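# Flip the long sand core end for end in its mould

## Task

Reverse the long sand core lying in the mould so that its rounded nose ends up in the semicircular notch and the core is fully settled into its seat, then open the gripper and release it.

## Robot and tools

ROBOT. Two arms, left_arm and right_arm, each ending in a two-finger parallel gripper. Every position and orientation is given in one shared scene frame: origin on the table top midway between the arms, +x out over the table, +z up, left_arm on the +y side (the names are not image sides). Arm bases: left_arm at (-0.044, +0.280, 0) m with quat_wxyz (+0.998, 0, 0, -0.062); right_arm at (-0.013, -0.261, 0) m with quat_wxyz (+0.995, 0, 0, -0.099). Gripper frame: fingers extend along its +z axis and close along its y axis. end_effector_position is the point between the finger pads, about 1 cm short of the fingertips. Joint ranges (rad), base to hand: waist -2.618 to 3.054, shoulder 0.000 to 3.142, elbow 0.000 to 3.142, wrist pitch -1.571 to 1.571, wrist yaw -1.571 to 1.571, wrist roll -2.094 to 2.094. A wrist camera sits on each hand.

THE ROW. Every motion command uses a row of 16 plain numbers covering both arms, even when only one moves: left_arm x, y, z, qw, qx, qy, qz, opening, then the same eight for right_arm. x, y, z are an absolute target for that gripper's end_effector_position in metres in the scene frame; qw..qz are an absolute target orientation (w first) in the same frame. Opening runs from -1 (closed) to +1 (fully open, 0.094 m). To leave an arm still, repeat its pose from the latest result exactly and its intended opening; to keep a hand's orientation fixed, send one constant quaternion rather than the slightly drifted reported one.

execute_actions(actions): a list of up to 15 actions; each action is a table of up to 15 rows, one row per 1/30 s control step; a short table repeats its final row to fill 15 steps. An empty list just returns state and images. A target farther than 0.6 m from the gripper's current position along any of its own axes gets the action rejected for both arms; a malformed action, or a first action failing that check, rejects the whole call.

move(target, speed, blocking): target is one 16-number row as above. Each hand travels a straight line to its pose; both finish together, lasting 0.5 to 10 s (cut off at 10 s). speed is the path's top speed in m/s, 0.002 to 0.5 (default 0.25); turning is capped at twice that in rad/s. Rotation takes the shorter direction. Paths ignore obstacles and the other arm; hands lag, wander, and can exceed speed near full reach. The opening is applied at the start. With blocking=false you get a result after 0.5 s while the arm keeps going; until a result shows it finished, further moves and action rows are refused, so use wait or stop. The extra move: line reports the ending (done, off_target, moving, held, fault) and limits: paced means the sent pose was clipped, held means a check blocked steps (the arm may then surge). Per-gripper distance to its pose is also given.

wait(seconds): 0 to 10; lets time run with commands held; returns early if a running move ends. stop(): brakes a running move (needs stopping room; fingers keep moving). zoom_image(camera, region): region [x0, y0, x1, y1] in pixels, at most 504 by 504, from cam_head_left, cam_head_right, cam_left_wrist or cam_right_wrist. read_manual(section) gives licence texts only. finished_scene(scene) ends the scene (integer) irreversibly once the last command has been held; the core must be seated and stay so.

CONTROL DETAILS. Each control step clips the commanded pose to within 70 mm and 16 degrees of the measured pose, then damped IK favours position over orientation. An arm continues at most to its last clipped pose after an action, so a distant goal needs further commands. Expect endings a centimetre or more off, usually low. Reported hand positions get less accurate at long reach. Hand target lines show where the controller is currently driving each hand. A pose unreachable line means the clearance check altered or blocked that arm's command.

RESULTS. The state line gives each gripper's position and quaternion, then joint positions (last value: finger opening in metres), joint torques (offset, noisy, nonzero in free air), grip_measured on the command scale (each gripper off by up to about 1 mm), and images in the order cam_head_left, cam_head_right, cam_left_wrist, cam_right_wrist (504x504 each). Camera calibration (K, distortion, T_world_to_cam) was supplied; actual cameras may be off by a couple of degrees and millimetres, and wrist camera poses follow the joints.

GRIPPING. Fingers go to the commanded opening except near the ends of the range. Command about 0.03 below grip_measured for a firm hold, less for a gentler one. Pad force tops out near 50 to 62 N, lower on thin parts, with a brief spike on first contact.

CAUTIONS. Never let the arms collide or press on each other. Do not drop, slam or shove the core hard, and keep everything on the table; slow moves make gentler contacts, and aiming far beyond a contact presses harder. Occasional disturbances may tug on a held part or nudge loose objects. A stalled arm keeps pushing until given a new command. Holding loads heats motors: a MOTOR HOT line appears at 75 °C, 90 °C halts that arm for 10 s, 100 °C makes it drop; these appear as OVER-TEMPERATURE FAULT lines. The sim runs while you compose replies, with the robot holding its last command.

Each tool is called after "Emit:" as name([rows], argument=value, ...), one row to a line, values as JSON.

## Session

Emit:
execute_actions(actions=[])

Scene clock: 0.00 s.
left_arm: end_effector_position=(+0.5450, +0.5912, +0.3406) grip_measured=+1.000 end_effector_quat_wxyz=(+0.632, -0.137, +0.642, +0.412) | right_arm: end_effector_position=(+0.3243, -0.1854, +0.2148) grip_measured=+1.000 end_effector_quat_wxyz=(+0.099, -0.451, +0.886, -0.050)
Joint positions: left_arm=[ 0.502  2.222  1.89   0.483 -0.405  0.428  0.094] | right_arm=[ 0.445  1.692  1.761 -1.423  0.053 -0.701  0.094]
Joint velocities: left_arm=[ 0.012  0.007 -0.002 -0.066  0.051  0.007  0.   ] | right_arm=[ 0.012  0.002  0.007 -0.051 -0.007 -0.037  0.   ]
Joint torques (N m, as the arm reports them, + toward a larger angle): no reading
Motor temperatures (°C, as the motors report them): left_arm=[21 27 25 25 25 23] | right_arm=[22 23 24 23 25 23]
Hand target (left_arm): +0.542, +0.590, +0.355; +0.641, -0.139, +0.632, +0.413
Hand target (right_arm): +0.326, -0.184, +0.222; +0.114, -0.449, +0.885, -0.052
camera_calibration (this result's frames):
cam_left_wrist: T_world_to_cam=[[0.687032, -0.69131, -0.223781, 0.105973], [-0.3947, -0.0964776, -0.913731, 0.62182], [0.610081, 0.716089, -0.339143, -0.53913], [0, 0, 0, 1]] pos_world=[0.501538, 0.519317, 0.409049]
cam_right_wrist: T_world_to_cam=[[0.622719, -0.776558, 0.0958069, -0.358626], [-0.71849, -0.51903, 0.463012, 0.0647573], [-0.309829, -0.357163, -0.881159, 0.323237], [0, 0, 0, 1]] pos_world=[0.369999, -0.129435, 0.289199]

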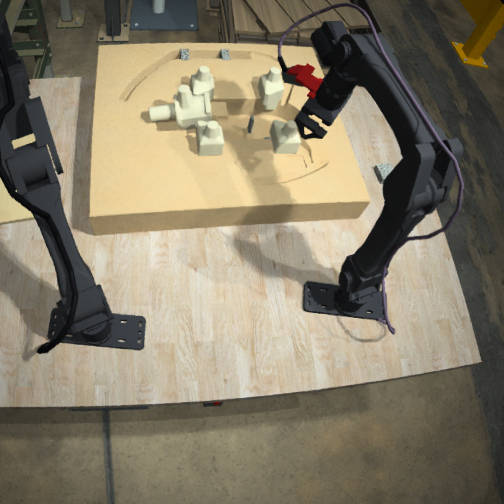

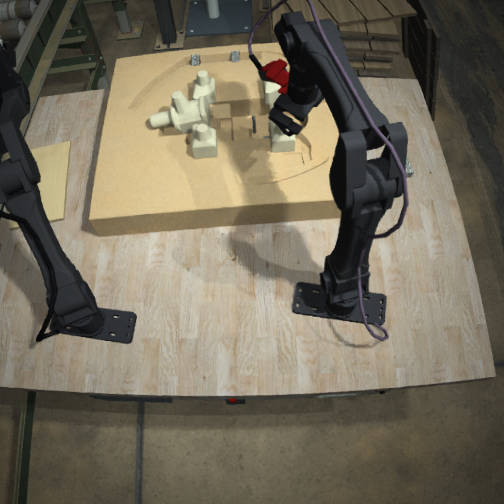

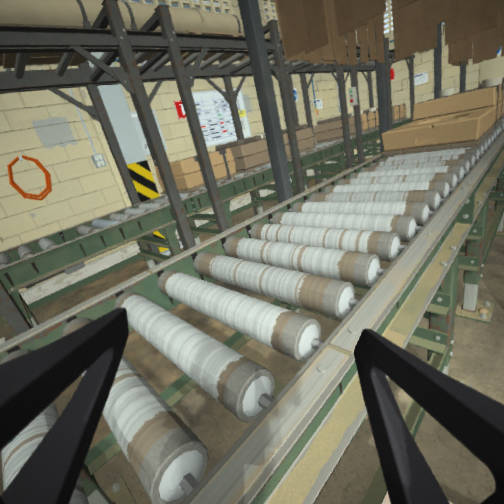

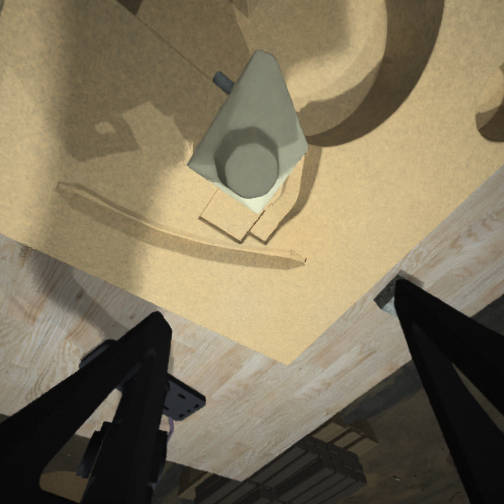

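Emit:
zoom_image(camera="cam_head_left", region=[130, 50, 310, 170])

Emit:
zoom_image(camera="cam_head_right", region=[130, 50, 310, 170])

Region (130, 50, 310, 170) of cam_head_left's 504x504 image, scaled by 2.800, with more detail than that image has.

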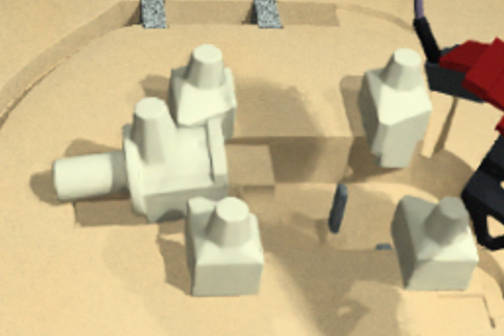

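Region (130, 50, 310, 170) of cam_head_right's 504x504 image, scaled by 2.800, with more detail than that image has.

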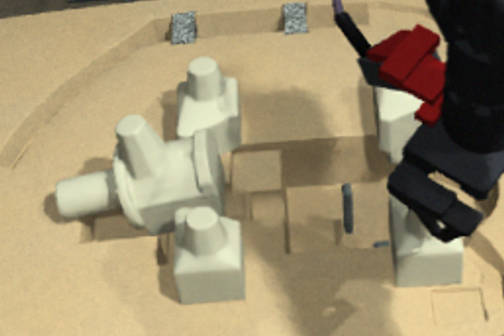

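Emit:
move(target=[0.42,0.085,0.27,0.3007,0,0.9537,0,1,0.326,-0.184,0.222,0.114,-0.449,0.885,-0.052,1], speed=0.3)

Scene clock: 5.17 s.
left_arm: end_effector_position=(+0.4168, +0.0846, +0.2622) grip_measured=+1.000 end_effector_quat_wxyz=(+0.300, +0.004, +0.954, -0.013) | right_arm: end_effector_position=(+0.3243, -0.1854, +0.2148) grip_measured=+1.000 end_effector_quat_wxyz=(+0.099, -0.451, +0.886, -0.050)
Joint positions: left_arm=[-0.367  2.068  2.311 -1.25  -0.248 -0.41   0.094] | right_arm=[ 0.445  1.692  1.761 -1.423  0.053 -0.701  0.094]
Joint velocities: left_arm=[ 0.002  0.007 -0.017 -0.051 -0.081  0.051  0.   ] | right_arm=[-0.002 -0.002  0.002  0.037  0.007 -0.022  0.   ]
Joint torques (N m, as the arm reports them, + toward a larger angle): left_arm=[ 0.27 -8.25  8.96  1.12 -0.13 -0.07] | right_arm=[ 0.15 -9.55  7.43  1.03  0.02  0.08]
Motor temperatures (°C, as the motors report them): left_arm=[21 28 25 26 25 23] | right_arm=[22 24 25 24 25 23]
Hand target (left_arm): +0.419, +0.085, +0.266; +0.303, -0.001, +0.953, -0.015
Hand target (right_arm): +0.326, -0.184, +0.222; +0.114, -0.449, +0.885, -0.052
Off the commanded pose (left_arm): 0.008 m, 2 deg.
Off the commanded pose (right_arm): 0.008 m, 2 deg.
move: done
camera_calibration (this result's frames):
cam_left_wrist: T_world_to_cam=[[0.0833332, -0.987354, 0.134858, 0.00884039], [-0.98855, -0.0989893, -0.113887, 0.488783], [0.125796, -0.123823, -0.984298, 0.317321], [0, 0, 0, 1]] pos_world=[0.442532, 0.0964047, 0.366812]
cam_right_wrist: T_world_to_cam=[[0.622719, -0.776558, 0.0958069, -0.358626], [-0.71849, -0.51903, 0.463012, 0.0647573], [-0.309829, -0.357163, -0.881159, 0.323237], [0, 0, 0, 1]] pos_world=[0.369999, -0.129435, 0.289199]

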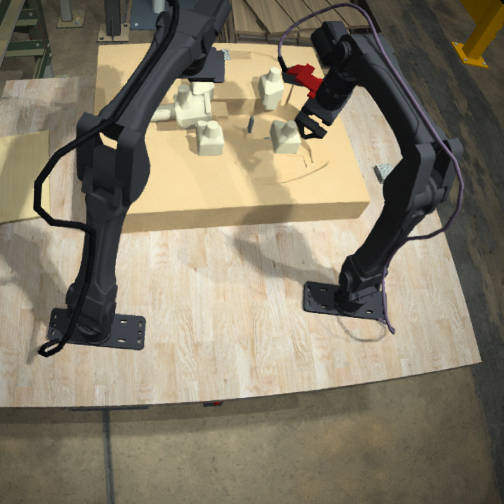

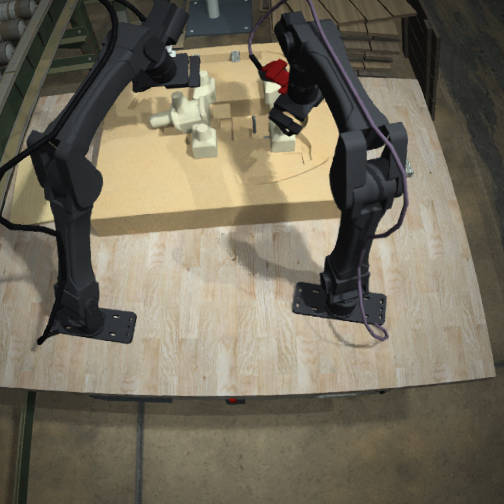

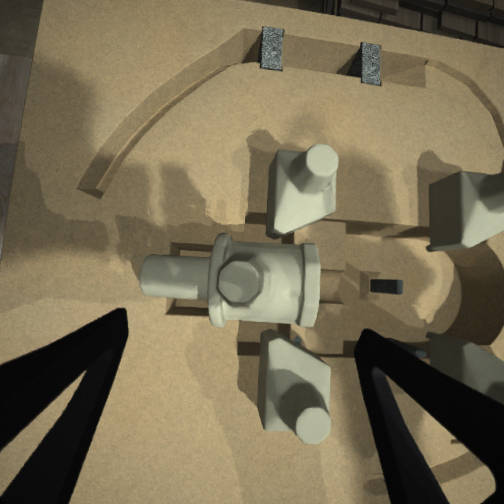

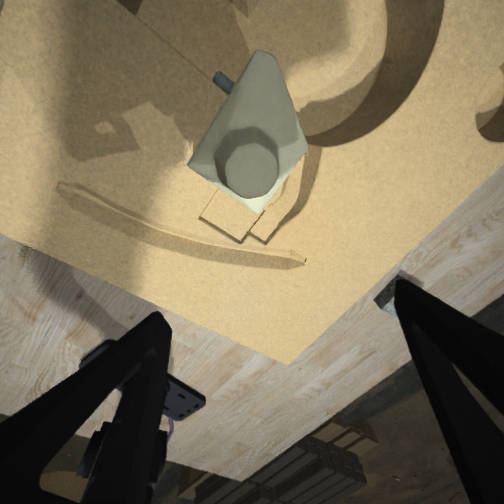

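Emit:
zoom_image(camera="cam_left_wrist", region=[130, 190, 390, 370])

Region (130, 190, 390, 370) of cam_left_wrist's 504x504 image, scaled by 1.938, with more detail than that image has; it fills the top 349 rows of this view, and the rest is white.

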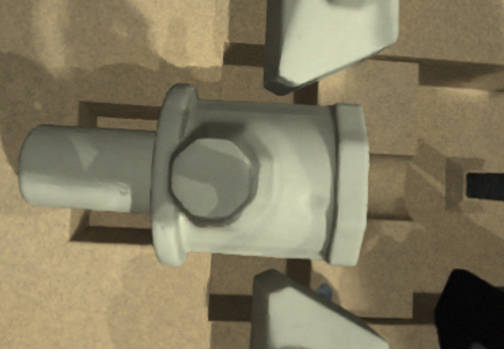

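Emit:
move(target=[0.412,0.088,0.238,0.3014,-0.0512,0.9484,-0.0843,0.6,0.326,-0.184,0.222,0.114,-0.449,0.885,-0.052,1], speed=0.1)

Scene clock: 8.37 s.
left_arm: end_effector_position=(+0.4140, +0.0834, +0.2261) grip_measured=+0.602 end_effector_quat_wxyz=(+0.289, -0.045, +0.953, -0.076) | right_arm: end_effector_position=(+0.3243, -0.1854, +0.2148) grip_measured=+1.000 end_effector_quat_wxyz=(+0.099, -0.451, +0.886, -0.050)
Joint positions: left_arm=[-0.334  1.948  1.976 -1.006 -0.14  -0.508  0.075] | right_arm=[ 0.445  1.692  1.761 -1.423  0.053 -0.701  0.094]
Joint velocities: left_arm=[ 0.012 -0.002  0.002 -0.066 -0.007  0.066 -0.   ] | right_arm=[ 0.002  0.017 -0.002 -0.022  0.022 -0.037  0.   ]
Joint torques (N m, as the arm reports them, + toward a larger angle): left_arm=[  0.64 -10.62   5.52   1.35  -0.09  -0.07] | right_arm=[-0.01 -9.59  7.25  1.06  0.02  0.08]
Motor temperatures (°C, as the motors report them): left_arm=[21 28 25 26 25 23] | right_arm=[22 25 25 24 25 23]
Hand target (left_arm): +0.413, +0.088, +0.239; +0.302, -0.051, +0.948, -0.084
Hand target (right_arm): +0.326, -0.184, +0.222; +0.114, -0.449, +0.885, -0.052
Off the commanded pose (left_arm): 0.013 m, 2 deg.
Off the commanded pose (right_arm): 0.008 m, 2 deg.
move: off_target (left_arm)
camera_calibration (this result's frames):
cam_left_wrist: T_world_to_cam=[[0.141007, -0.950322, 0.277499, -0.0464677], [-0.983358, -0.16688, -0.0718194, 0.475711], [0.114561, -0.262754, -0.958038, 0.292322], [0, 0, 0, 1]] pos_world=[0.440858, 0.112036, 0.327115]
cam_right_wrist: T_world_to_cam=[[0.622719, -0.776558, 0.0958069, -0.358626], [-0.71849, -0.51903, 0.463012, 0.0647573], [-0.309829, -0.357163, -0.881159, 0.323237], [0, 0, 0, 1]] pos_world=[0.369999, -0.129435, 0.289199]

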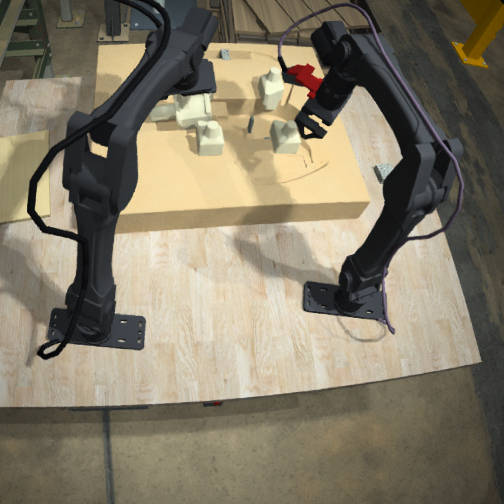

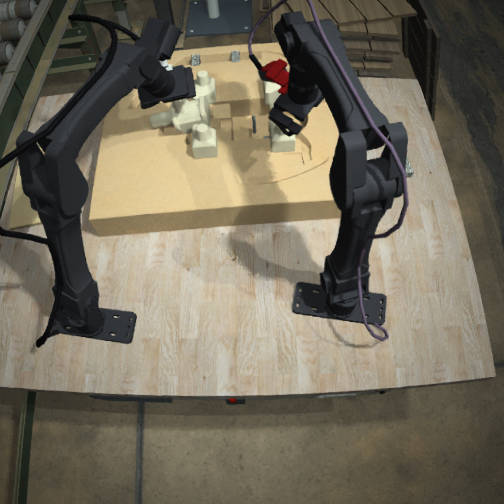

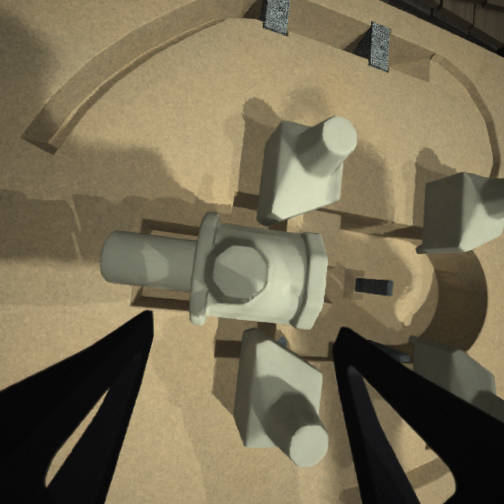

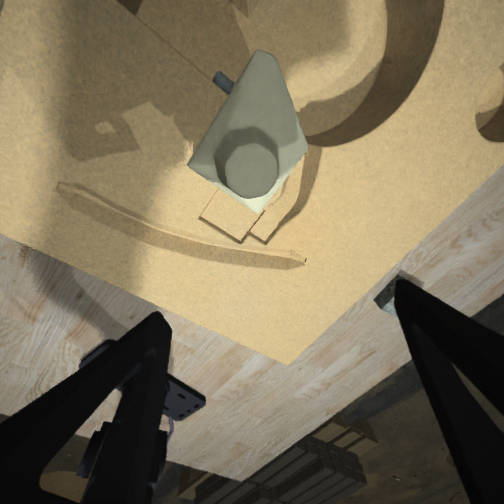

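Emit:
move(target=[0.441,0.082,0.189,0.3014,-0.0512,0.9484,-0.0843,0.6,0.326,-0.184,0.222,0.114,-0.449,0.885,-0.052,1], speed=0.06)

Scene clock: 10.00 s.
left_arm: end_effector_position=(+0.4393, +0.0787, +0.1938) grip_measured=+0.602 end_effector_quat_wxyz=(+0.302, -0.051, +0.948, -0.086) | right_arm: end_effector_position=(+0.3243, -0.1854, +0.2148) grip_measured=+1.000 end_effector_quat_wxyz=(+0.099, -0.451, +0.886, -0.050)
Joint positions: left_arm=[-0.317  1.995  1.892 -0.841 -0.129 -0.505  0.075] | right_arm=[ 0.445  1.692  1.761 -1.423  0.053 -0.701  0.094]
Joint velocities: left_arm=[ 0.007  0.007 -0.002  0.007  0.066 -0.051 -0.001] | right_arm=[-0.002 -0.007 -0.007 -0.007 -0.051 -0.022  0.   ]
Joint torques (N m, as the arm reports them, + toward a larger angle): left_arm=[ 0.75 -8.93  5.91  1.38 -0.06  0.07] | right_arm=[ 0.1  -9.62  7.29  1.03  0.03  0.08]
Motor temperatures (°C, as the motors report them): left_arm=[21 29 25 26 25 23] | right_arm=[22 25 25 24 25 23]
Hand target (left_arm): +0.442, +0.082, +0.190; +0.302, -0.051, +0.948, -0.084
Hand target (right_arm): +0.326, -0.184, +0.222; +0.114, -0.449, +0.885, -0.052
Off the commanded pose (left_arm): 0.006 m, 0 deg.
Off the commanded pose (right_arm): 0.008 m, 2 deg.
move: done
camera_calibration (this result's frames):
cam_left_wrist: T_world_to_cam=[[0.140775, -0.942872, 0.301951, -0.0507126], [-0.979572, -0.176888, -0.0956557, 0.501296], [0.143603, -0.282317, -0.948512, 0.24419], [0, 0, 0, 1]] pos_world=[0.463128, 0.109797, 0.294882]
cam_right_wrist: T_world_to_cam=[[0.622719, -0.776558, 0.0958069, -0.358626], [-0.71849, -0.51903, 0.463012, 0.0647573], [-0.309829, -0.357163, -0.881159, 0.323237], [0, 0, 0, 1]] pos_world=[0.369999, -0.129435, 0.289199]

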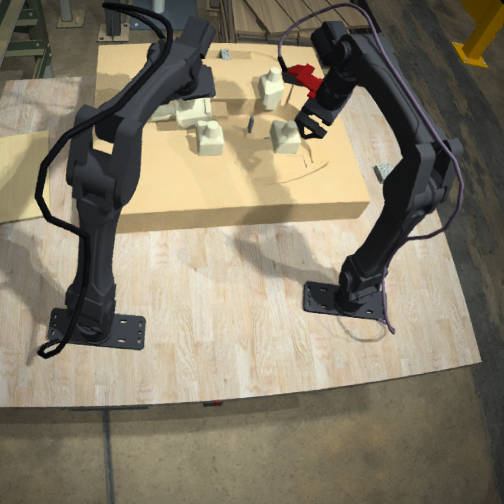

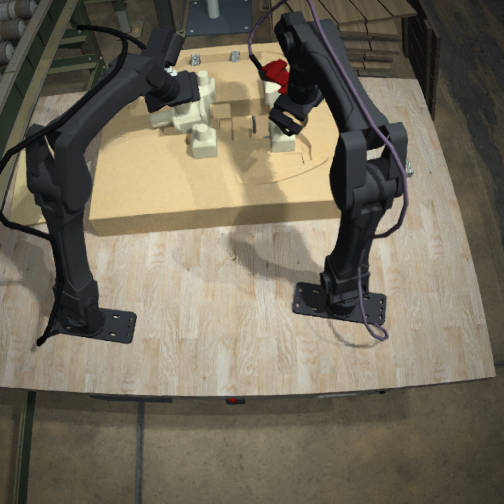

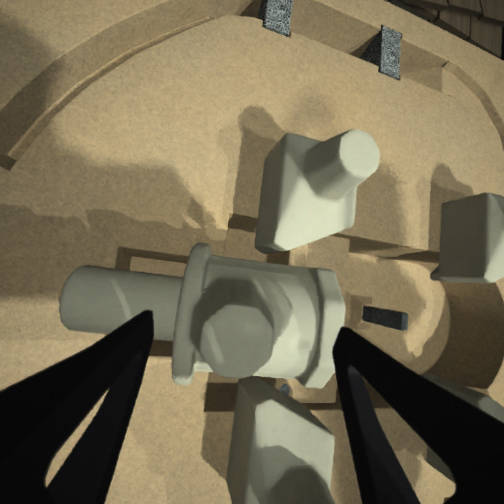

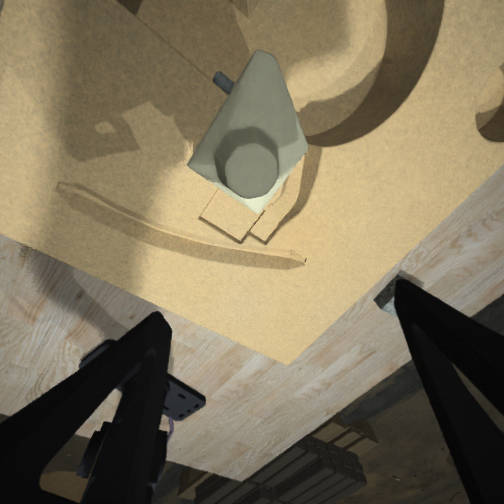

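Emit:
move(target=[0.432,0.089,0.222,0.2259,-0.0386,0.9714,-0.0627,0.2,0.326,-0.184,0.222,0.114,-0.449,0.885,-0.052,1], speed=0.06)

Emit:
move(target=[0.442,0.086,0.190,0.2259,-0.0386,0.9714,-0.0627,0.2,0.326,-0.184,0.222,0.114,-0.449,0.885,-0.052,1], speed=0.04)

Scene clock: 15.77 s.
left_arm: end_effector_position=(+0.4277, +0.0869, +0.2152) grip_measured=+0.202 end_effector_quat_wxyz=(+0.220, -0.038, +0.973, -0.062) | right_arm: end_effector_position=(+0.3243, -0.1854, +0.2148) grip_measured=+1.000 end_effector_quat_wxyz=(+0.099, -0.451, +0.886, -0.050)
Joint positions: left_arm=[-0.296  2.178  2.356 -1.294 -0.082 -0.478  0.056] | right_arm=[ 0.445  1.692  1.761 -1.423  0.053 -0.701  0.094]
Joint velocities: left_arm=[-0.002 -0.002  0.007 -0.051  0.007 -0.007  0.001] | right_arm=[ 0.002 -0.002  0.012  0.007  0.022 -0.007  0.   ]
Joint torques (N m, as the arm reports them, + toward a larger angle): left_arm=[ 0.75 -9.28  8.95  0.99 -0.02  0.06] | right_arm=[ 0.14 -9.68  7.37  1.07  0.    0.06]
Motor temperatures (°C, as the motors report them): left_arm=[21 29 26 27 25 23] | right_arm=[22 25 26 24 25 23]
Hand target (left_arm): +0.431, +0.089, +0.221; +0.226, -0.039, +0.971, -0.064
Hand target (right_arm): +0.326, -0.184, +0.222; +0.114, -0.449, +0.885, -0.052
Off the commanded pose (left_arm): 0.008 m, 1 deg.
Off the commanded pose (right_arm): 0.008 m, 2 deg.
move: done
camera_calibration (this result's frames):
cam_left_wrist: T_world_to_cam=[[0.16151, -0.959902, 0.229133, -0.0395316], [-0.986494, -0.150618, 0.0643734, 0.459636], [-0.0272806, -0.236435, -0.971264, 0.342411], [0, 0, 0, 1]] pos_world=[0.469154, 0.112241, 0.312041]
cam_right_wrist: T_world_to_cam=[[0.622719, -0.776558, 0.0958069, -0.358626], [-0.71849, -0.51903, 0.463012, 0.0647573], [-0.309829, -0.357163, -0.881159, 0.323237], [0, 0, 0, 1]] pos_world=[0.369999, -0.129435, 0.289199]

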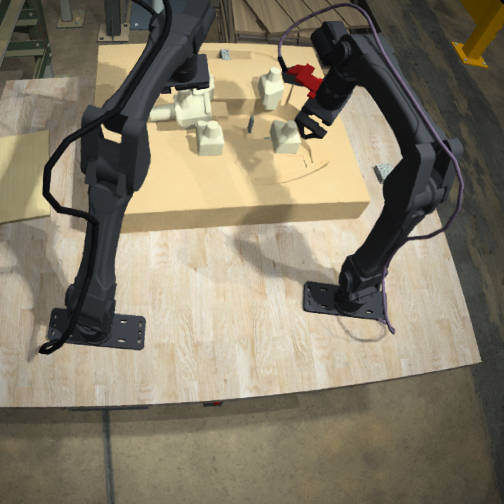

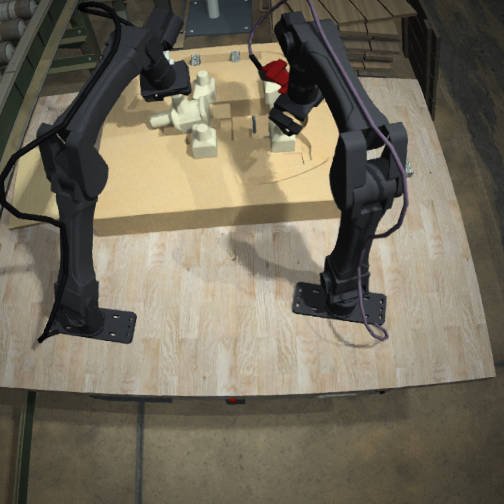

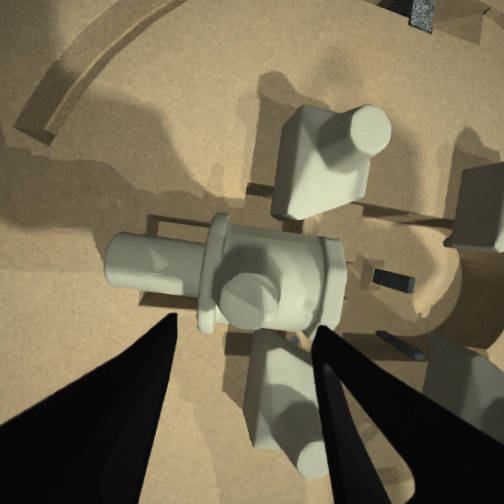

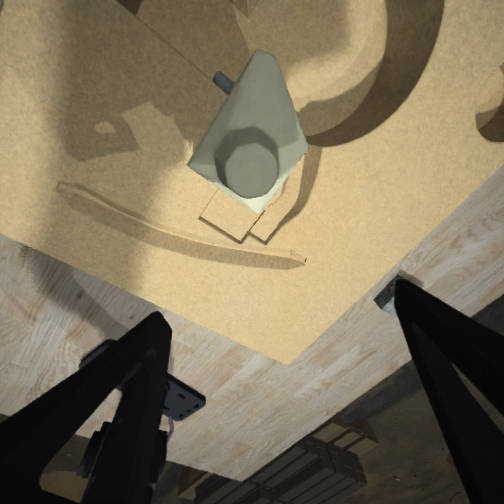

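Scene clock: 16.93 s.
left_arm: end_effector_position=(+0.4389, +0.0819, +0.1977) grip_measured=+0.202 end_effector_quat_wxyz=(+0.229, -0.037, +0.970, -0.066) | right_arm: end_effector_position=(+0.3243, -0.1854, +0.2148) grip_measured=+1.000 end_effector_quat_wxyz=(+0.099, -0.451, +0.886, -0.050)
Joint positions: left_arm=[-0.296  2.178  2.272 -1.19  -0.082 -0.475  0.056] | right_arm=[ 0.445  1.692  1.761 -1.423  0.053 -0.701  0.094]
Joint velocities: left_arm=[ 0.002  0.002 -0.002  0.051 -0.007  0.007  0.   ] | right_arm=[ 0.002 -0.017  0.002  0.022  0.007 -0.022  0.   ]
Joint torques (N m, as the arm reports them, + toward a larger angle): left_arm=[ 0.99 -9.44  5.19  1.2  -0.04  0.06] | right_arm=[-0.06 -9.49  7.27  1.08  0.04  0.08]
Motor temperatures (°C, as the motors report them): left_arm=[21 29 26 27 25 23] | right_arm=[22 26 26 24 25 23]
Hand target (left_arm): +0.442, +0.086, +0.190; +0.226, -0.039, +0.971, -0.063
Hand target (right_arm): +0.326, -0.184, +0.222; +0.114, -0.449, +0.885, -0.052
Off the commanded pose (left_arm): 0.009 m, 1 deg.
Off the commanded pose (right_arm): 0.008 m, 2 deg.
move: done
camera_calibration (this result's frames):
cam_left_wrist: T_world_to_cam=[[0.154505, -0.958723, 0.2387, -0.0410469], [-0.987945, -0.147551, 0.046843, 0.474909], [-0.00968897, -0.24306, -0.969963, 0.317165], [0, 0, 0, 1]] pos_world=[0.478599, 0.107811, 0.29519]
cam_right_wrist: T_world_to_cam=[[0.622719, -0.776558, 0.0958069, -0.358626], [-0.71849, -0.51903, 0.463012, 0.0647573], [-0.309829, -0.357163, -0.881159, 0.323237], [0, 0, 0, 1]] pos_world=[0.369999, -0.129435, 0.289199]

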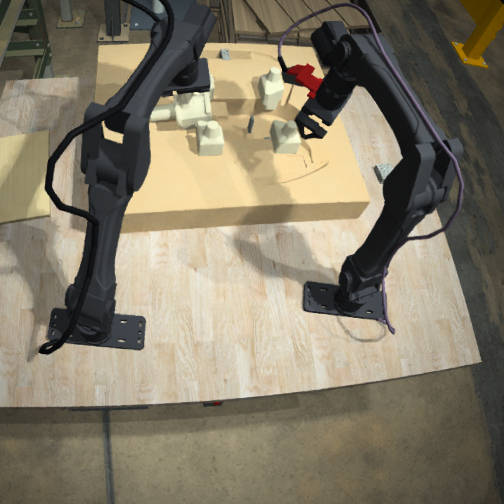

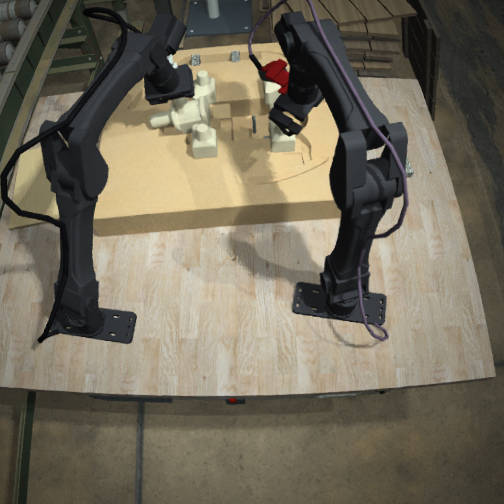

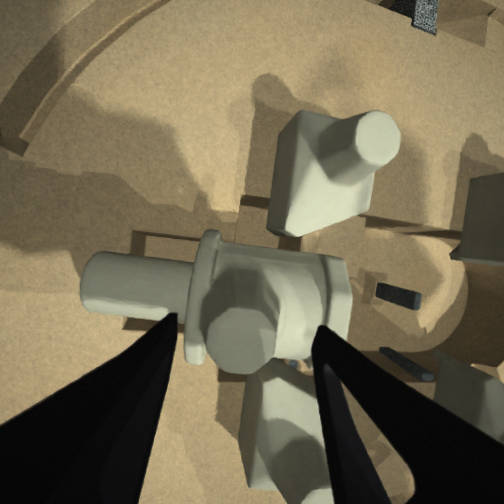

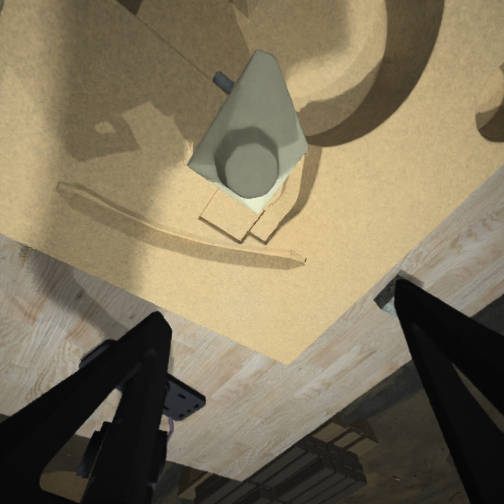

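Emit:
move(target=[0.447,0.085,0.168,0.2259,-0.0386,0.9714,-0.0627,0.2,0.326,-0.184,0.222,0.114,-0.449,0.885,-0.052,1], speed=0.04)

Scene clock: 19.57 s.
left_arm: end_effector_position=(+0.4458, +0.0814, +0.1748) grip_measured=+0.202 end_effector_quat_wxyz=(+0.229, -0.038, +0.971, -0.065) | right_arm: end_effector_position=(+0.3243, -0.1854, +0.2148) grip_measured=+1.000 end_effector_quat_wxyz=(+0.099, -0.451, +0.886, -0.050)
Joint positions: left_arm=[-0.291  2.178  2.178 -1.097 -0.08  -0.473  0.056] | right_arm=[ 0.445  1.692  1.761 -1.423  0.053 -0.701  0.094]
Joint velocities: left_arm=[-0.012 -0.002 -0.017 -0.007 -0.037 -0.007  0.001] | right_arm=[ 0.002 -0.017 -0.007 -0.007 -0.066  0.007  0.   ]
Joint torques (N m, as the arm reports them, + toward a larger angle): left_arm=[ 0.66 -9.82  4.83  1.22 -0.06  0.04] | right_arm=[ 0.23 -9.75  7.07  1.08  0.01  0.07]
Motor temperatures (°C, as the motors report them): left_arm=[21 29 26 27 25 23] | right_arm=[22 26 26 24 25 23]
Hand target (left_arm): +0.447, +0.085, +0.168; +0.226, -0.039, +0.971, -0.063
Hand target (right_arm): +0.326, -0.184, +0.222; +0.114, -0.449, +0.885, -0.052
Off the commanded pose (left_arm): 0.008 m, 0 deg.
Off the commanded pose (right_arm): 0.008 m, 2 deg.
move: done
camera_calibration (this result's frames):
cam_left_wrist: T_world_to_cam=[[0.157083, -0.958258, 0.238887, -0.038394], [-0.987532, -0.1499, 0.0480604, 0.482472], [-0.0102451, -0.243458, -0.969857, 0.29515], [0, 0, 0, 1]] pos_world=[0.485512, 0.107388, 0.272238]
cam_right_wrist: T_world_to_cam=[[0.622719, -0.776558, 0.0958069, -0.358626], [-0.71849, -0.51903, 0.463012, 0.0647573], [-0.309829, -0.357163, -0.881159, 0.323237], [0, 0, 0, 1]] pos_world=[0.369999, -0.129435, 0.289199]

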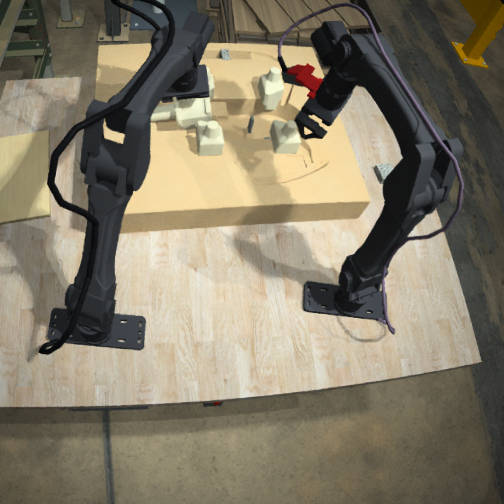

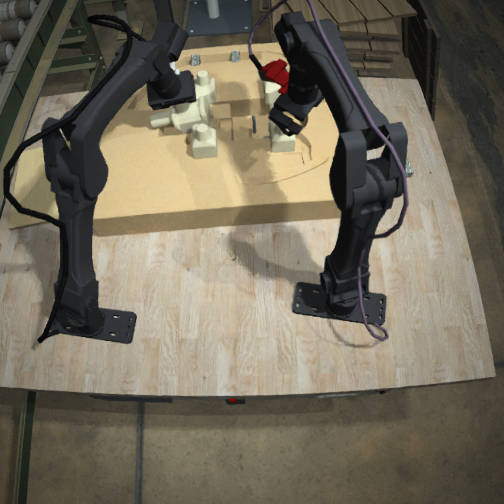

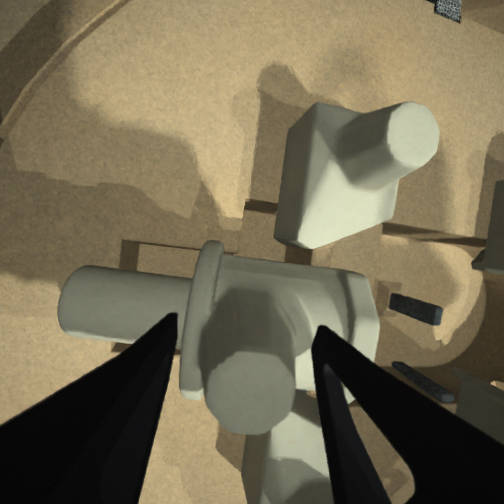

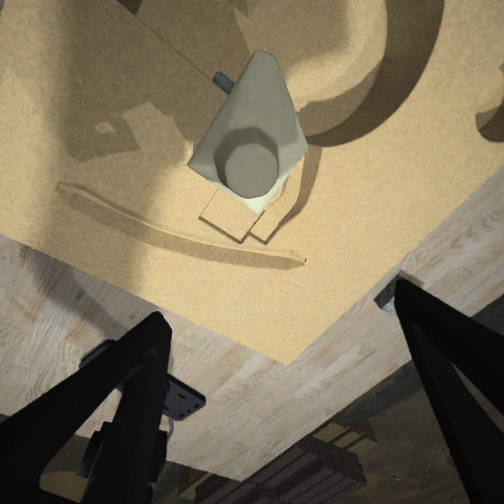

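Emit:
execute_actions([
  [[0.447,0.085,0.168,0.2259,-0.0386,0.9714,-0.0627,0.1,0.326,-0.184,0.222,0.114,-0.449,0.885,-0.052,1],[0.447,0.085,0.168,0.2259,-0.0386,0.9714,-0.0627,0.0,0.326,-0.184,0.222,0.114,-0.449,0.885,-0.052,1],[0.447,0.085,0.168,0.2259,-0.0386,0.9714,-0.0627,-0.1,0.326,-0.184,0.222,0.114,-0.449,0.885,-0.052,1],[0.447,0.085,0.168,0.2259,-0.0386,0.9714,-0.0627,-0.15,0.326,-0.184,0.222,0.114,-0.449,0.885,-0.052,1],[0.447,0.085,0.168,0.2259,-0.0386,0.9714,-0.0627,-0.2,0.326,-0.184,0.222,0.114,-0.449,0.885,-0.052,1],[0.447,0.085,0.168,0.2259,-0.0386,0.9714,-0.0627,-0.23,0.326,-0.184,0.222,0.114,-0.449,0.885,-0.052,1],[0.447,0.085,0.168,0.2259,-0.0386,0.9714,-0.0627,-0.26,0.326,-0.184,0.222,0.114,-0.449,0.885,-0.052,1],[0.447,0.085,0.168,0.2259,-0.0386,0.9714,-0.0627,-0.29,0.326,-0.184,0.222,0.114,-0.449,0.885,-0.052,1],[0.447,0.085,0.168,0.2259,-0.0386,0.9714,-0.0627,-0.32,0.326,-0.184,0.222,0.114,-0.449,0.885,-0.052,1],[0.447,0.085,0.168,0.2259,-0.0386,0.9714,-0.0627,-0.36,0.326,-0.184,0.222,0.114,-0.449,0.885,-0.052,1],[0.447,0.085,0.168,0.2259,-0.0386,0.9714,-0.0627,-0.4,0.326,-0.184,0.222,0.114,-0.449,0.885,-0.052,1]],
  [[0.447,0.085,0.168,0.2259,-0.0386,0.9714,-0.0627,-0.4,0.326,-0.184,0.222,0.114,-0.449,0.885,-0.052,1]],
])

Scene clock: 21.03 s.
left_arm: end_effector_position=(+0.4464, +0.0846, +0.1737) grip_measured=-0.068 end_effector_quat_wxyz=(+0.229, -0.040, +0.971, -0.061) | right_arm: end_effector_position=(+0.3243, -0.1854, +0.2148) grip_measured=+1.000 end_effector_quat_wxyz=(+0.099, -0.451, +0.886, -0.050)
Joint positions: left_arm=[-0.287  2.178  2.175 -1.097 -0.087 -0.471  0.044] | right_arm=[ 0.445  1.692  1.761 -1.423  0.053 -0.701  0.094]
Joint velocities: left_arm=[ 0.012  0.007 -0.002 -0.007  0.007 -0.066 -0.   ] | right_arm=[-0.012 -0.007 -0.002 -0.007 -0.037 -0.037  0.   ]
Joint torques (N m, as the arm reports them, + toward a larger angle): left_arm=[  0.3  -10.01   4.82   1.23   0.04   0.04] | right_arm=[ 0.18 -9.45  7.29  1.04 -0.01  0.05]
Motor temperatures (°C, as the motors report them): left_arm=[21 30 26 27 25 23] | right_arm=[22 26 26 24 25 23]
Hand target (left_arm): +0.447, +0.085, +0.168; +0.226, -0.039, +0.971, -0.063
Hand target (right_arm): +0.326, -0.184, +0.222; +0.114, -0.449, +0.885, -0.052
Off the commanded pose (left_arm): 0.006 m, 0 deg.
Off the commanded pose (right_arm): 0.008 m, 2 deg.
camera_calibration (this result's frames):
cam_left_wrist: T_world_to_cam=[[0.16223, -0.959262, 0.231296, -0.0360308], [-0.986707, -0.155454, 0.0473551, 0.483916], [-0.00947011, -0.235904, -0.97173, 0.294181], [0, 0, 0, 1]] pos_world=[0.486115, 0.110062, 0.271283]
cam_right_wrist: T_world_to_cam=[[0.622719, -0.776558, 0.0958069, -0.358626], [-0.71849, -0.51903, 0.463012, 0.0647573], [-0.309829, -0.357163, -0.881159, 0.323237], [0, 0, 0, 1]] pos_world=[0.369999, -0.129435, 0.289199]

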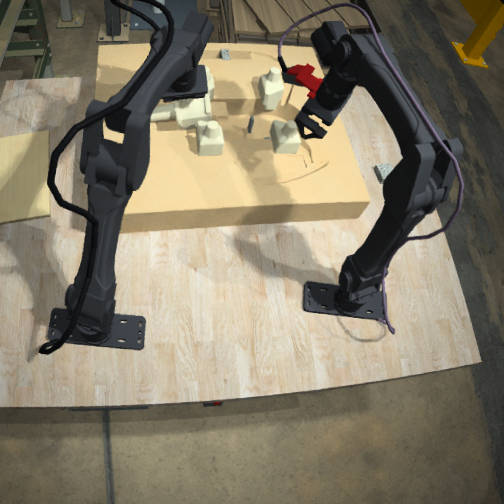

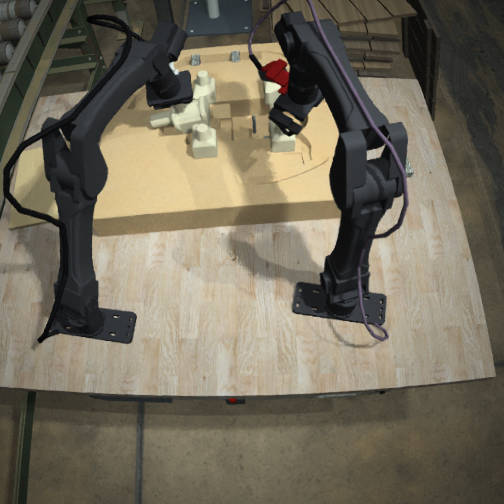

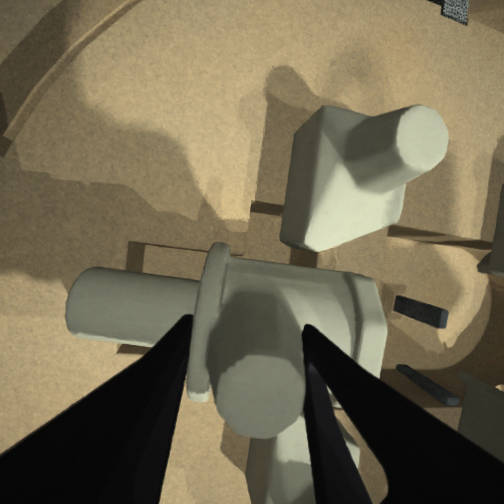

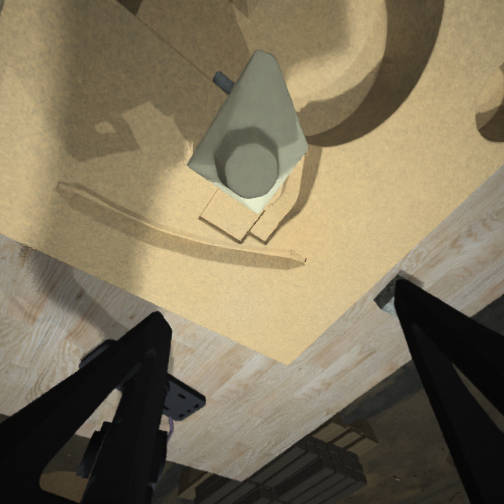

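Emit:
execute_actions([
  [[0.447,0.085,0.168,0.2259,-0.0386,0.9714,-0.0627,0.1,0.326,-0.184,0.222,0.114,-0.449,0.885,-0.052,1]],
  [[0.447,0.084,0.171,0.2259,-0.0386,0.9714,-0.0627,0.1,0.326,-0.184,0.222,0.114,-0.449,0.885,-0.052,1],[0.447,0.083,0.174,0.2259,-0.0386,0.9714,-0.0627,0.1,0.326,-0.184,0.222,0.114,-0.449,0.885,-0.052,1],[0.447,0.082,0.177,0.2259,-0.0386,0.9714,-0.0627,0.1,0.326,-0.184,0.222,0.114,-0.449,0.885,-0.052,1],[0.447,0.081,0.180,0.2259,-0.0386,0.9714,-0.0627,0.1,0.326,-0.184,0.222,0.114,-0.449,0.885,-0.052,1],[0.447,0.080,0.183,0.2259,-0.0386,0.9714,-0.0627,0.1,0.326,-0.184,0.222,0.114,-0.449,0.885,-0.052,1],[0.447,0.079,0.186,0.2259,-0.0386,0.9714,-0.0627,0.1,0.326,-0.184,0.222,0.114,-0.449,0.885,-0.052,1],[0.447,0.079,0.188,0.2259,-0.0386,0.9714,-0.0627,0.1,0.326,-0.184,0.222,0.114,-0.449,0.885,-0.052,1]],
])

Scene clock: 22.47 s.
left_arm: end_effector_position=(+0.4477, +0.0832, +0.1852) grip_measured=+0.098 end_effector_quat_wxyz=(+0.227, -0.040, +0.971, -0.063) | right_arm: end_effector_position=(+0.3243, -0.1854, +0.2148) grip_measured=+1.000 end_effector_quat_wxyz=(+0.099, -0.451, +0.886, -0.050)
Joint positions: left_arm=[-0.287  2.208  2.271 -1.165 -0.083 -0.473  0.052] | right_arm=[ 0.445  1.692  1.761 -1.423  0.053 -0.701  0.094]
Joint velocities: left_arm=[-0.002 -0.002  0.012 -0.081 -0.007 -0.007  0.   ] | right_arm=[ 0.002 -0.002  0.012  0.081  0.037 -0.037  0.   ]
Joint torques (N m, as the arm reports them, + toward a larger angle): left_arm=[-0.97 -9.48  9.08  0.98 -0.08 -0.09] | right_arm=[-0.02 -9.78  7.17  1.05  0.    0.02]
Motor temperatures (°C, as the motors report them): left_arm=[21 30 26 27 25 23] | right_arm=[22 26 26 24 25 23]
Hand target (left_arm): +0.447, +0.079, +0.188; +0.226, -0.039, +0.971, -0.063
Hand target (right_arm): +0.326, -0.184, +0.222; +0.114, -0.449, +0.885, -0.052
Off the commanded pose (left_arm): 0.005 m, 0 deg.
Off the commanded pose (right_arm): 0.008 m, 2 deg.
camera_calibration (this result's frames):
cam_left_wrist: T_world_to_cam=[[0.162669, -0.958404, 0.234523, -0.0410405], [-0.986606, -0.155062, 0.0506486, 0.483691], [-0.0121763, -0.239621, -0.97079, 0.306361], [0, 0, 0, 1]] pos_world=[0.487618, 0.109079, 0.282539]
cam_right_wrist: T_world_to_cam=[[0.622719, -0.776558, 0.0958069, -0.358626], [-0.71849, -0.51903, 0.463012, 0.0647573], [-0.309829, -0.357163, -0.881159, 0.323237], [0, 0, 0, 1]] pos_world=[0.369999, -0.129435, 0.289199]

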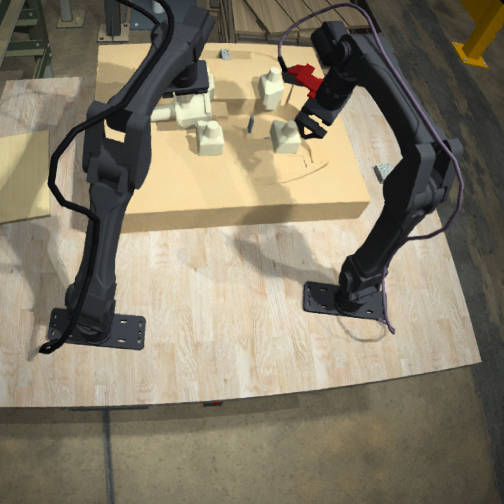

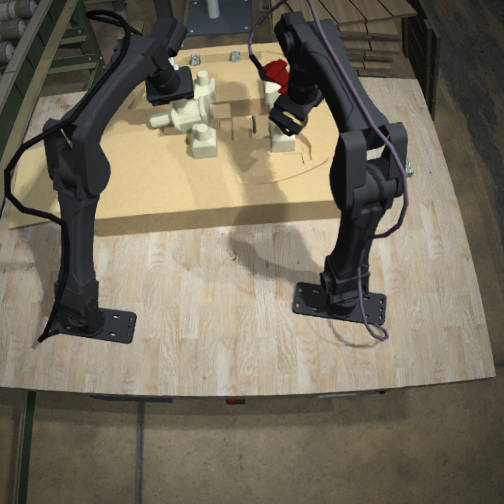

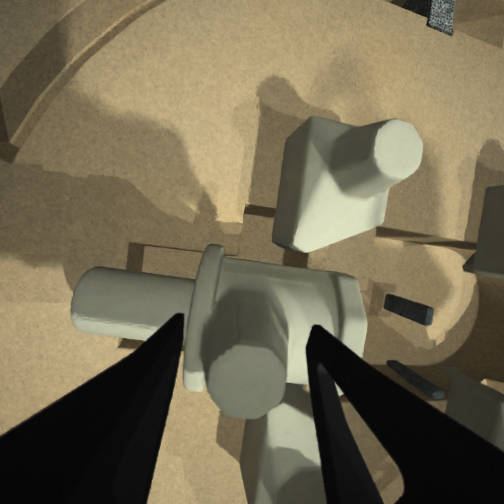

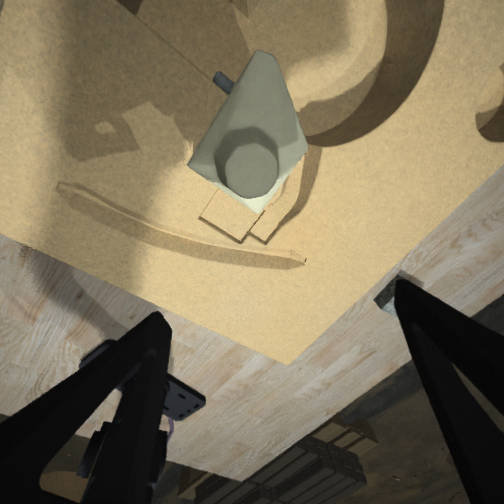

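Emit:
execute_actions([
  [[0.446,0.080,0.188,0.2259,-0.0386,0.9714,-0.0627,0.0,0.326,-0.184,0.222,0.114,-0.449,0.885,-0.052,1],[0.446,0.080,0.188,0.2259,-0.0386,0.9714,-0.0627,-0.08,0.326,-0.184,0.222,0.114,-0.449,0.885,-0.052,1],[0.445,0.080,0.188,0.2259,-0.0386,0.9714,-0.0627,-0.16,0.326,-0.184,0.222,0.114,-0.449,0.885,-0.052,1],[0.445,0.080,0.188,0.2259,-0.0386,0.9714,-0.0627,-0.18,0.326,-0.184,0.222,0.114,-0.449,0.885,-0.052,1],[0.445,0.080,0.188,0.2259,-0.0386,0.9714,-0.0627,-0.18,0.326,-0.184,0.222,0.114,-0.449,0.885,-0.052,1],[0.445,0.080,0.186,0.2259,-0.0386,0.9714,-0.0627,-0.18,0.326,-0.184,0.222,0.114,-0.449,0.885,-0.052,1],[0.444,0.080,0.184,0.2259,-0.0386,0.9714,-0.0627,-0.18,0.326,-0.184,0.222,0.114,-0.449,0.885,-0.052,1],[0.444,0.080,0.182,0.2259,-0.0386,0.9714,-0.0627,-0.18,0.326,-0.184,0.222,0.114,-0.449,0.885,-0.052,1],[0.444,0.080,0.180,0.2259,-0.0386,0.9714,-0.0627,-0.18,0.326,-0.184,0.222,0.114,-0.449,0.885,-0.052,1],[0.444,0.080,0.178,0.2259,-0.0386,0.9714,-0.0627,-0.18,0.326,-0.184,0.222,0.114,-0.449,0.885,-0.052,1],[0.444,0.080,0.176,0.2259,-0.0386,0.9714,-0.0627,-0.18,0.326,-0.184,0.222,0.114,-0.449,0.885,-0.052,1]],
  [[0.444,0.080,0.176,0.2259,-0.0386,0.9714,-0.0627,-0.18,0.326,-0.184,0.222,0.114,-0.449,0.885,-0.052,1]],
])

Scene clock: 24.87 s.
left_arm: end_effector_position=(+0.4504, +0.0820, +0.1804) grip_measured=-0.178 end_effector_quat_wxyz=(+0.235, -0.041, +0.969, -0.063) | right_arm: end_effector_position=(+0.3243, -0.1854, +0.2148) grip_measured=+1.000 end_effector_quat_wxyz=(+0.099, -0.451, +0.886, -0.050)
Joint positions: left_arm=[-0.289  2.197  2.226 -1.117 -0.091 -0.474  0.039] | right_arm=[ 0.445  1.692  1.761 -1.423  0.053 -0.701  0.094]
Joint velocities: left_arm=[-0.002  0.007 -0.002  0.007 -0.007 -0.037 -0.001] | right_arm=[-0.012  0.007  0.022 -0.051  0.022 -0.007  0.   ]
Joint torques (N m, as the arm reports them, + toward a larger angle): left_arm=[ -0.7  -10.75   4.13   1.08  -0.03  -0.09] | right_arm=[-0.05 -9.61  7.14  1.07  0.01  0.05]
Motor temperatures (°C, as the motors report them): left_arm=[21 30 26 27 25 23] | right_arm=[22 26 26 24 25 23]
Hand target (left_arm): +0.444, +0.080, +0.176; +0.226, -0.039, +0.971, -0.063
Hand target (right_arm): +0.326, -0.184, +0.222; +0.114, -0.449, +0.885, -0.052
Off the commanded pose (left_arm): 0.008 m, 1 deg.
Off the commanded pose (right_arm): 0.008 m, 2 deg.
camera_calibration (this result's frames):
cam_left_wrist: T_world_to_cam=[[0.160857, -0.958153, 0.236785, -0.0412208], [-0.986973, -0.156888, 0.035637, 0.489492], [0.00300308, -0.239433, -0.970908, 0.294661], [0, 0, 0, 1]] pos_world=[0.488861, 0.107851, 0.278405]
cam_right_wrist: T_world_to_cam=[[0.622719, -0.776558, 0.0958069, -0.358626], [-0.71849, -0.51903, 0.463012, 0.0647573], [-0.309829, -0.357163, -0.881159, 0.323237], [0, 0, 0, 1]] pos_world=[0.369999, -0.129435, 0.289199]

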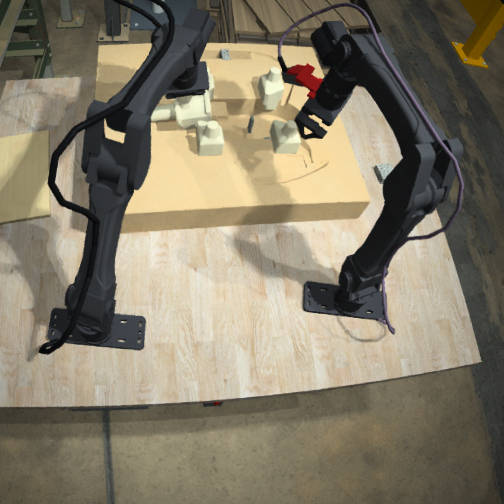

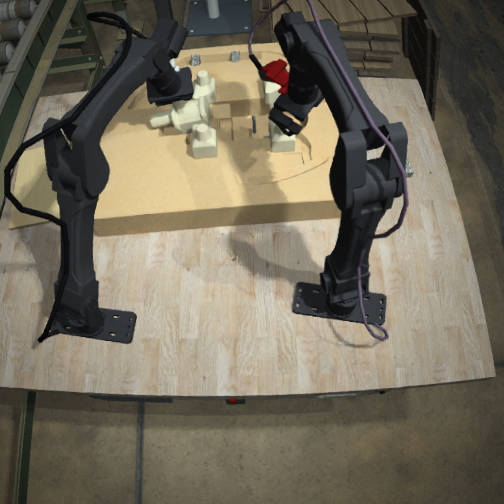

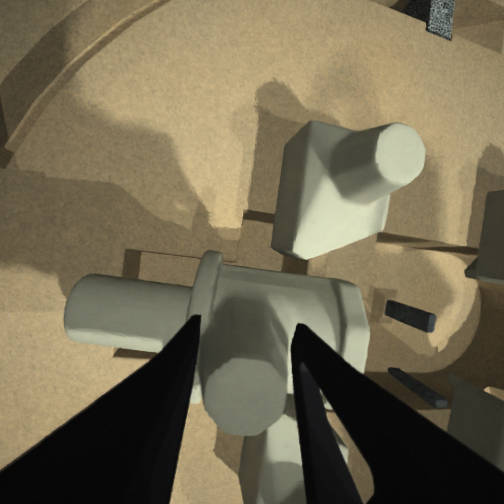

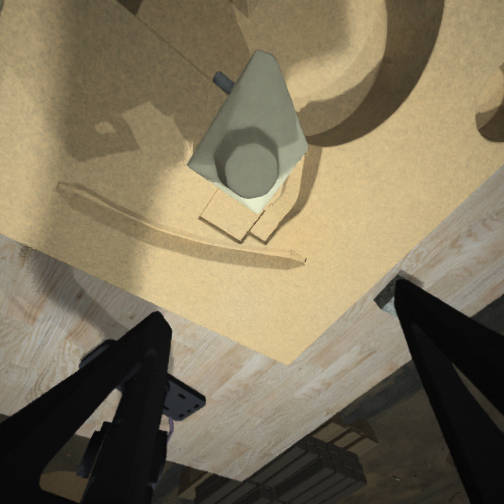

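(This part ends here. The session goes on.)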